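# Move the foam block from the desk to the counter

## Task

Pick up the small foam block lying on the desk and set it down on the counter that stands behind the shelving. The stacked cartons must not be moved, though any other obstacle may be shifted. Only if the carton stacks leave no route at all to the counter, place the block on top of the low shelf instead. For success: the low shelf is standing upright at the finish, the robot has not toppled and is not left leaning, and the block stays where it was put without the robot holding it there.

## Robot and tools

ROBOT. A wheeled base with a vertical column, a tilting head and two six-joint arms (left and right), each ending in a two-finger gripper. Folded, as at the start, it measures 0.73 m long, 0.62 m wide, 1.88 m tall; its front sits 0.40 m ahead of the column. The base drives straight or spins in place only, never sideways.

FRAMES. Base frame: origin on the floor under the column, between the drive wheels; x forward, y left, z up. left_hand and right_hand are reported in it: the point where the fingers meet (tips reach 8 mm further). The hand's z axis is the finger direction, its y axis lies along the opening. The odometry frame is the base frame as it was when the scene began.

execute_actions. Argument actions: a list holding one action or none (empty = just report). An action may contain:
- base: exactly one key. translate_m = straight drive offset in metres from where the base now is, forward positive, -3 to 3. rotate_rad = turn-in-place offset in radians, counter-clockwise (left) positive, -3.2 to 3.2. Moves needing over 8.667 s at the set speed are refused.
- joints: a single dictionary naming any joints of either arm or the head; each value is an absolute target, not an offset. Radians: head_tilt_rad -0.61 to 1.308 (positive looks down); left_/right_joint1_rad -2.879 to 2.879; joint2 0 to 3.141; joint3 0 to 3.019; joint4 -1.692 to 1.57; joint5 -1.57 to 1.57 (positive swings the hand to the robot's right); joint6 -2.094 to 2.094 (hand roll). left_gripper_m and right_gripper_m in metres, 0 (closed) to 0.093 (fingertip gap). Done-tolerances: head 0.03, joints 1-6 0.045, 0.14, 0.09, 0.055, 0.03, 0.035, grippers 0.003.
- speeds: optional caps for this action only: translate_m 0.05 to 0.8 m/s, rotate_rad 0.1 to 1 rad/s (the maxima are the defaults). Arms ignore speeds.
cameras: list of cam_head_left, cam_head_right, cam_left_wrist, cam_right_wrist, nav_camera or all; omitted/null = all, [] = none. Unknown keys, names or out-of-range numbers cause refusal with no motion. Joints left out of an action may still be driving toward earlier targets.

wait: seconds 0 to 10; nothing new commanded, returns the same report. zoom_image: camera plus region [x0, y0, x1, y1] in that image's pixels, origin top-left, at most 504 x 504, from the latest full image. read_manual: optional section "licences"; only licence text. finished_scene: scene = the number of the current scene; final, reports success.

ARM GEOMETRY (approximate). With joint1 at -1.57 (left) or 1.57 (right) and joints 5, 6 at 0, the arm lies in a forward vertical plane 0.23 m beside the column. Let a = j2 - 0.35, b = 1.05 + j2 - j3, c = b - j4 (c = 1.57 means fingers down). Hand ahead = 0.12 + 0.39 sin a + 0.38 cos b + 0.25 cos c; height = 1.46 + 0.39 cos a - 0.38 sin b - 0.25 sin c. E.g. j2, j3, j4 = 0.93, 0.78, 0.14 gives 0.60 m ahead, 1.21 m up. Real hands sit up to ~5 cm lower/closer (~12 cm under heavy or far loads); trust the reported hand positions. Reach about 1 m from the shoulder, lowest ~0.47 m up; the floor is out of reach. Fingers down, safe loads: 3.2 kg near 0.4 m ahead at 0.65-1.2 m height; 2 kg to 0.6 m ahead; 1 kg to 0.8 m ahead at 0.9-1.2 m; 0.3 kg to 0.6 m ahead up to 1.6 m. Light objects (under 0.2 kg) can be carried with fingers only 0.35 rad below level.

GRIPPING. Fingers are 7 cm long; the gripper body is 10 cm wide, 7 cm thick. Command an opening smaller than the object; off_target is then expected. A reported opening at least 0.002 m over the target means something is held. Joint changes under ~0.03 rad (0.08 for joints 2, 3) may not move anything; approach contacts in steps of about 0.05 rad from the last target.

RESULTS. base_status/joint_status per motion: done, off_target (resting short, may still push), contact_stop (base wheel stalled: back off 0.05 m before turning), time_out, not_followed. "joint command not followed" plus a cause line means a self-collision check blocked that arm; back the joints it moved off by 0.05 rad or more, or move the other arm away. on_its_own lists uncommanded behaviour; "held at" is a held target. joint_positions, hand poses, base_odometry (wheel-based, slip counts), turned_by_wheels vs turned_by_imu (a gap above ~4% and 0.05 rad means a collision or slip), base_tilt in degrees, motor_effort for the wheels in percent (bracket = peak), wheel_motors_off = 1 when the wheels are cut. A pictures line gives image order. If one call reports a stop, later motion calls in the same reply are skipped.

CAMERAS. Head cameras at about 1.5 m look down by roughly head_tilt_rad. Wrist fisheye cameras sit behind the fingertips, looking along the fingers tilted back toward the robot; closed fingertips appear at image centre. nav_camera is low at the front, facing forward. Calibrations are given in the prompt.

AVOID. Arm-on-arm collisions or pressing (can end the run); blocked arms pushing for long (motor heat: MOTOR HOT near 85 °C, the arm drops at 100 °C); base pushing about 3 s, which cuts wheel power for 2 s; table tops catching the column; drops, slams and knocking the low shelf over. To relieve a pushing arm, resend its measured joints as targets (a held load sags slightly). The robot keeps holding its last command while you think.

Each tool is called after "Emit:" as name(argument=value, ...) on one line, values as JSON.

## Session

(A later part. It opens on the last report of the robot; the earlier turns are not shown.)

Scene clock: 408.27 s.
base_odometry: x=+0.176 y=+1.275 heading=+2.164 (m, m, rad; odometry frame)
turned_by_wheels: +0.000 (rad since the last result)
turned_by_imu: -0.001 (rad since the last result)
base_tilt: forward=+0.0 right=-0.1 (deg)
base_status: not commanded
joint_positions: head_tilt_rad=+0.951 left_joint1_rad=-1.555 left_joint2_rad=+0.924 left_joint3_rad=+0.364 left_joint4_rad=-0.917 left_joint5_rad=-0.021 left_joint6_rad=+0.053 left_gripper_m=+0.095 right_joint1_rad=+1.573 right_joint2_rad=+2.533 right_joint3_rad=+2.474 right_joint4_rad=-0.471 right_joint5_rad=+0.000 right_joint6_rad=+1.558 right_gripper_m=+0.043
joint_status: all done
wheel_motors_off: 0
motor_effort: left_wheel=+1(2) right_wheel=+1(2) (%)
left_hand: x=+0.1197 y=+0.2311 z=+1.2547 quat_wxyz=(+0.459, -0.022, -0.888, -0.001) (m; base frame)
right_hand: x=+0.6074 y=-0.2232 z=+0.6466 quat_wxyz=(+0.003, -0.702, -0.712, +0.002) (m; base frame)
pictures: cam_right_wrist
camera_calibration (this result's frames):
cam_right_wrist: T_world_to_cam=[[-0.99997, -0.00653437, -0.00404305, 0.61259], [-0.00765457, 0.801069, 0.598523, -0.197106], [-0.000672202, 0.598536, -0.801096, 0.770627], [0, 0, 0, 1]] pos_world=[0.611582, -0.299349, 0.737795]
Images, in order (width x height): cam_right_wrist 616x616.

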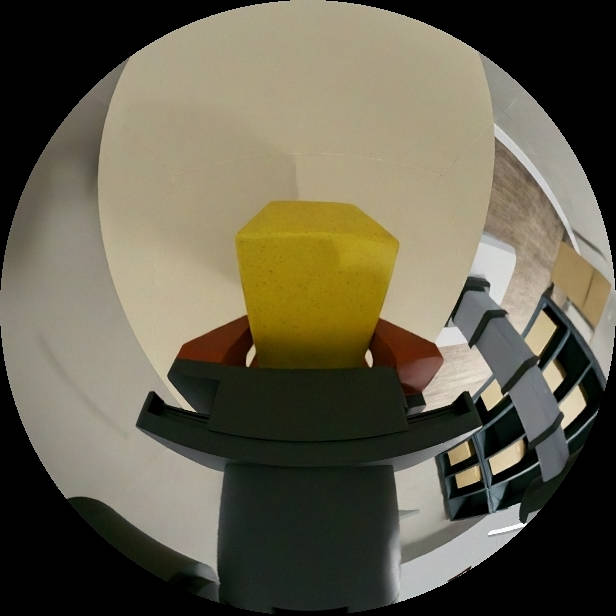

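Emit:
execute_actions(actions=[{"joints":{"right_gripper_m":0.093}}], cameras=["cam_right_wrist"])

Emit:
execute_actions(actions=[{"joints":{"right_joint2_rad":2.1,"right_joint3_rad":2.15,"right_joint4_rad":-0.57}}], cameras=["cam_head_right","cam_right_wrist"])

Scene clock: 414.23 s.
base_odometry: x=+0.176 y=+1.275 heading=+2.164 (m, m, rad; odometry frame)
turned_by_wheels: +0.000 (rad since the last result)
turned_by_imu: -0.001 (rad since the last result)
base_tilt: forward=+0.0 right=-0.1 (deg)
base_status: not commanded
joint_positions: head_tilt_rad=+0.951 left_joint1_rad=-1.555 left_joint2_rad=+0.924 left_joint3_rad=+0.364 left_joint4_rad=-0.917 left_joint5_rad=-0.021 left_joint6_rad=+0.053 left_gripper_m=+0.095 right_joint1_rad=+1.573 right_joint2_rad=+2.533 right_joint3_rad=+2.474 right_joint4_rad=-0.471 right_joint5_rad=+0.000 right_joint6_rad=+1.558 right_gripper_m=+0.093
joint_status: all done
wheel_motors_off: 0
motor_effort: left_wheel=-3(2) right_wheel=+1(1) (%)
left_hand: x=+0.1197 y=+0.2311 z=+1.2547 quat_wxyz=(+0.459, -0.022, -0.888, -0.001) (m; base frame)
right_hand: x=+0.6074 y=-0.2232 z=+0.6466 quat_wxyz=(+0.003, -0.702, -0.712, +0.002) (m; base frame)
pictures: cam_right_wrist
camera_calibration (this result's frames):
cam_right_wrist: T_world_to_cam=[[-0.99997, -0.00653437, -0.00404305, 0.61259], [-0.00765457, 0.801069, 0.598523, -0.197106], [-0.000672202, 0.598536, -0.801096, 0.770627], [0, 0, 0, 1]] pos_world=[0.611582, -0.299349, 0.737795]
Images, in order (width x height): cam_right_wrist 616x616.

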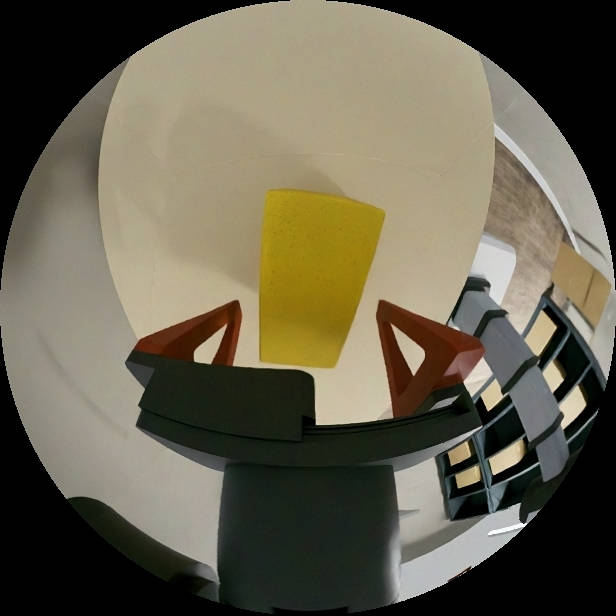

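Scene clock: 415.83 s.
base_odometry: x=+0.176 y=+1.275 heading=+2.164 (m, m, rad; odometry frame)
turned_by_wheels: +0.000 (rad since the last result)
turned_by_imu: +0.000 (rad since the last result)
base_tilt: forward=+0.0 right=-0.1 (deg)
base_status: not commanded
joint_positions: head_tilt_rad=+0.951 left_joint1_rad=-1.555 left_joint2_rad=+0.924 left_joint3_rad=+0.364 left_joint4_rad=-0.917 left_joint5_rad=-0.021 left_joint6_rad=+0.053 left_gripper_m=+0.095 right_joint1_rad=+1.573 right_joint2_rad=+2.094 right_joint3_rad=+2.146 right_joint4_rad=-0.564 right_joint5_rad=+0.000 right_joint6_rad=+1.558 right_gripper_m=+0.093
joint_status: all done
wheel_motors_off: 0
motor_effort: left_wheel=+0(1) right_wheel=+1(1) (%)
left_hand: x=+0.1197 y=+0.2311 z=+1.2547 quat_wxyz=(+0.459, -0.022, -0.888, -0.001) (m; base frame)
right_hand: x=+0.7131 y=-0.2234 z=+0.8219 quat_wxyz=(-0.003, -0.702, -0.712, -0.005) (m; base frame)
pictures: cam_head_right, cam_right_wrist
camera_calibration (this result's frames):
cam_head_right: T_world_to_cam=[[-0.0131999, -0.999219, 0.0372407, -0.102465], [-0.867229, -0.00709884, -0.497859, 0.813206], [0.497734, -0.0388679, -0.866458, 1.23209], [0, 0, 0, 1]] pos_world=[0.0906314, -0.0487231, 1.47623]
cam_right_wrist: T_world_to_cam=[[-0.999738, -0.00649712, -0.0219704, 0.733604], [-0.0183544, 0.801057, 0.598306, -0.293213], [0.0137122, 0.598553, -0.800966, 0.900896], [0, 0, 0, 1]] pos_world=[0.715677, -0.299587, 0.913136]
Images, in order (width x height): cam_head_right 672x504, cam_right_wrist 616x616.

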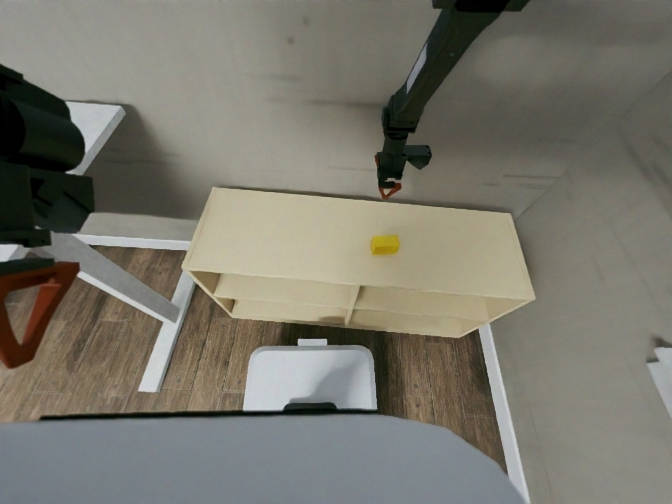

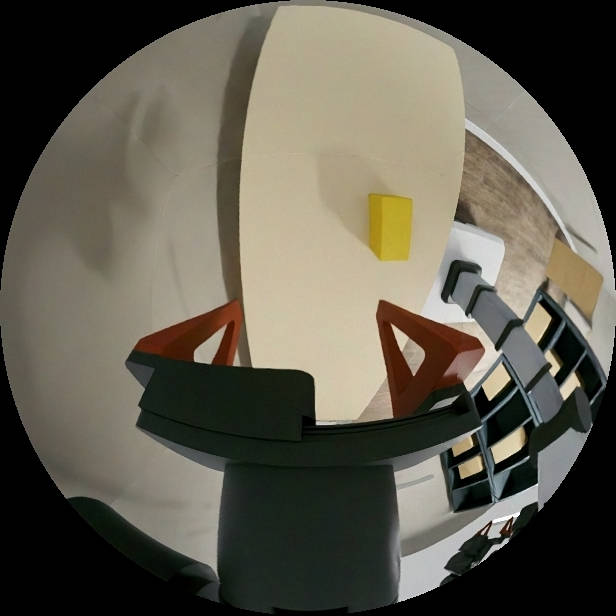

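Emit:
finished_scene(scene=1)

The scene is finished: the task was done.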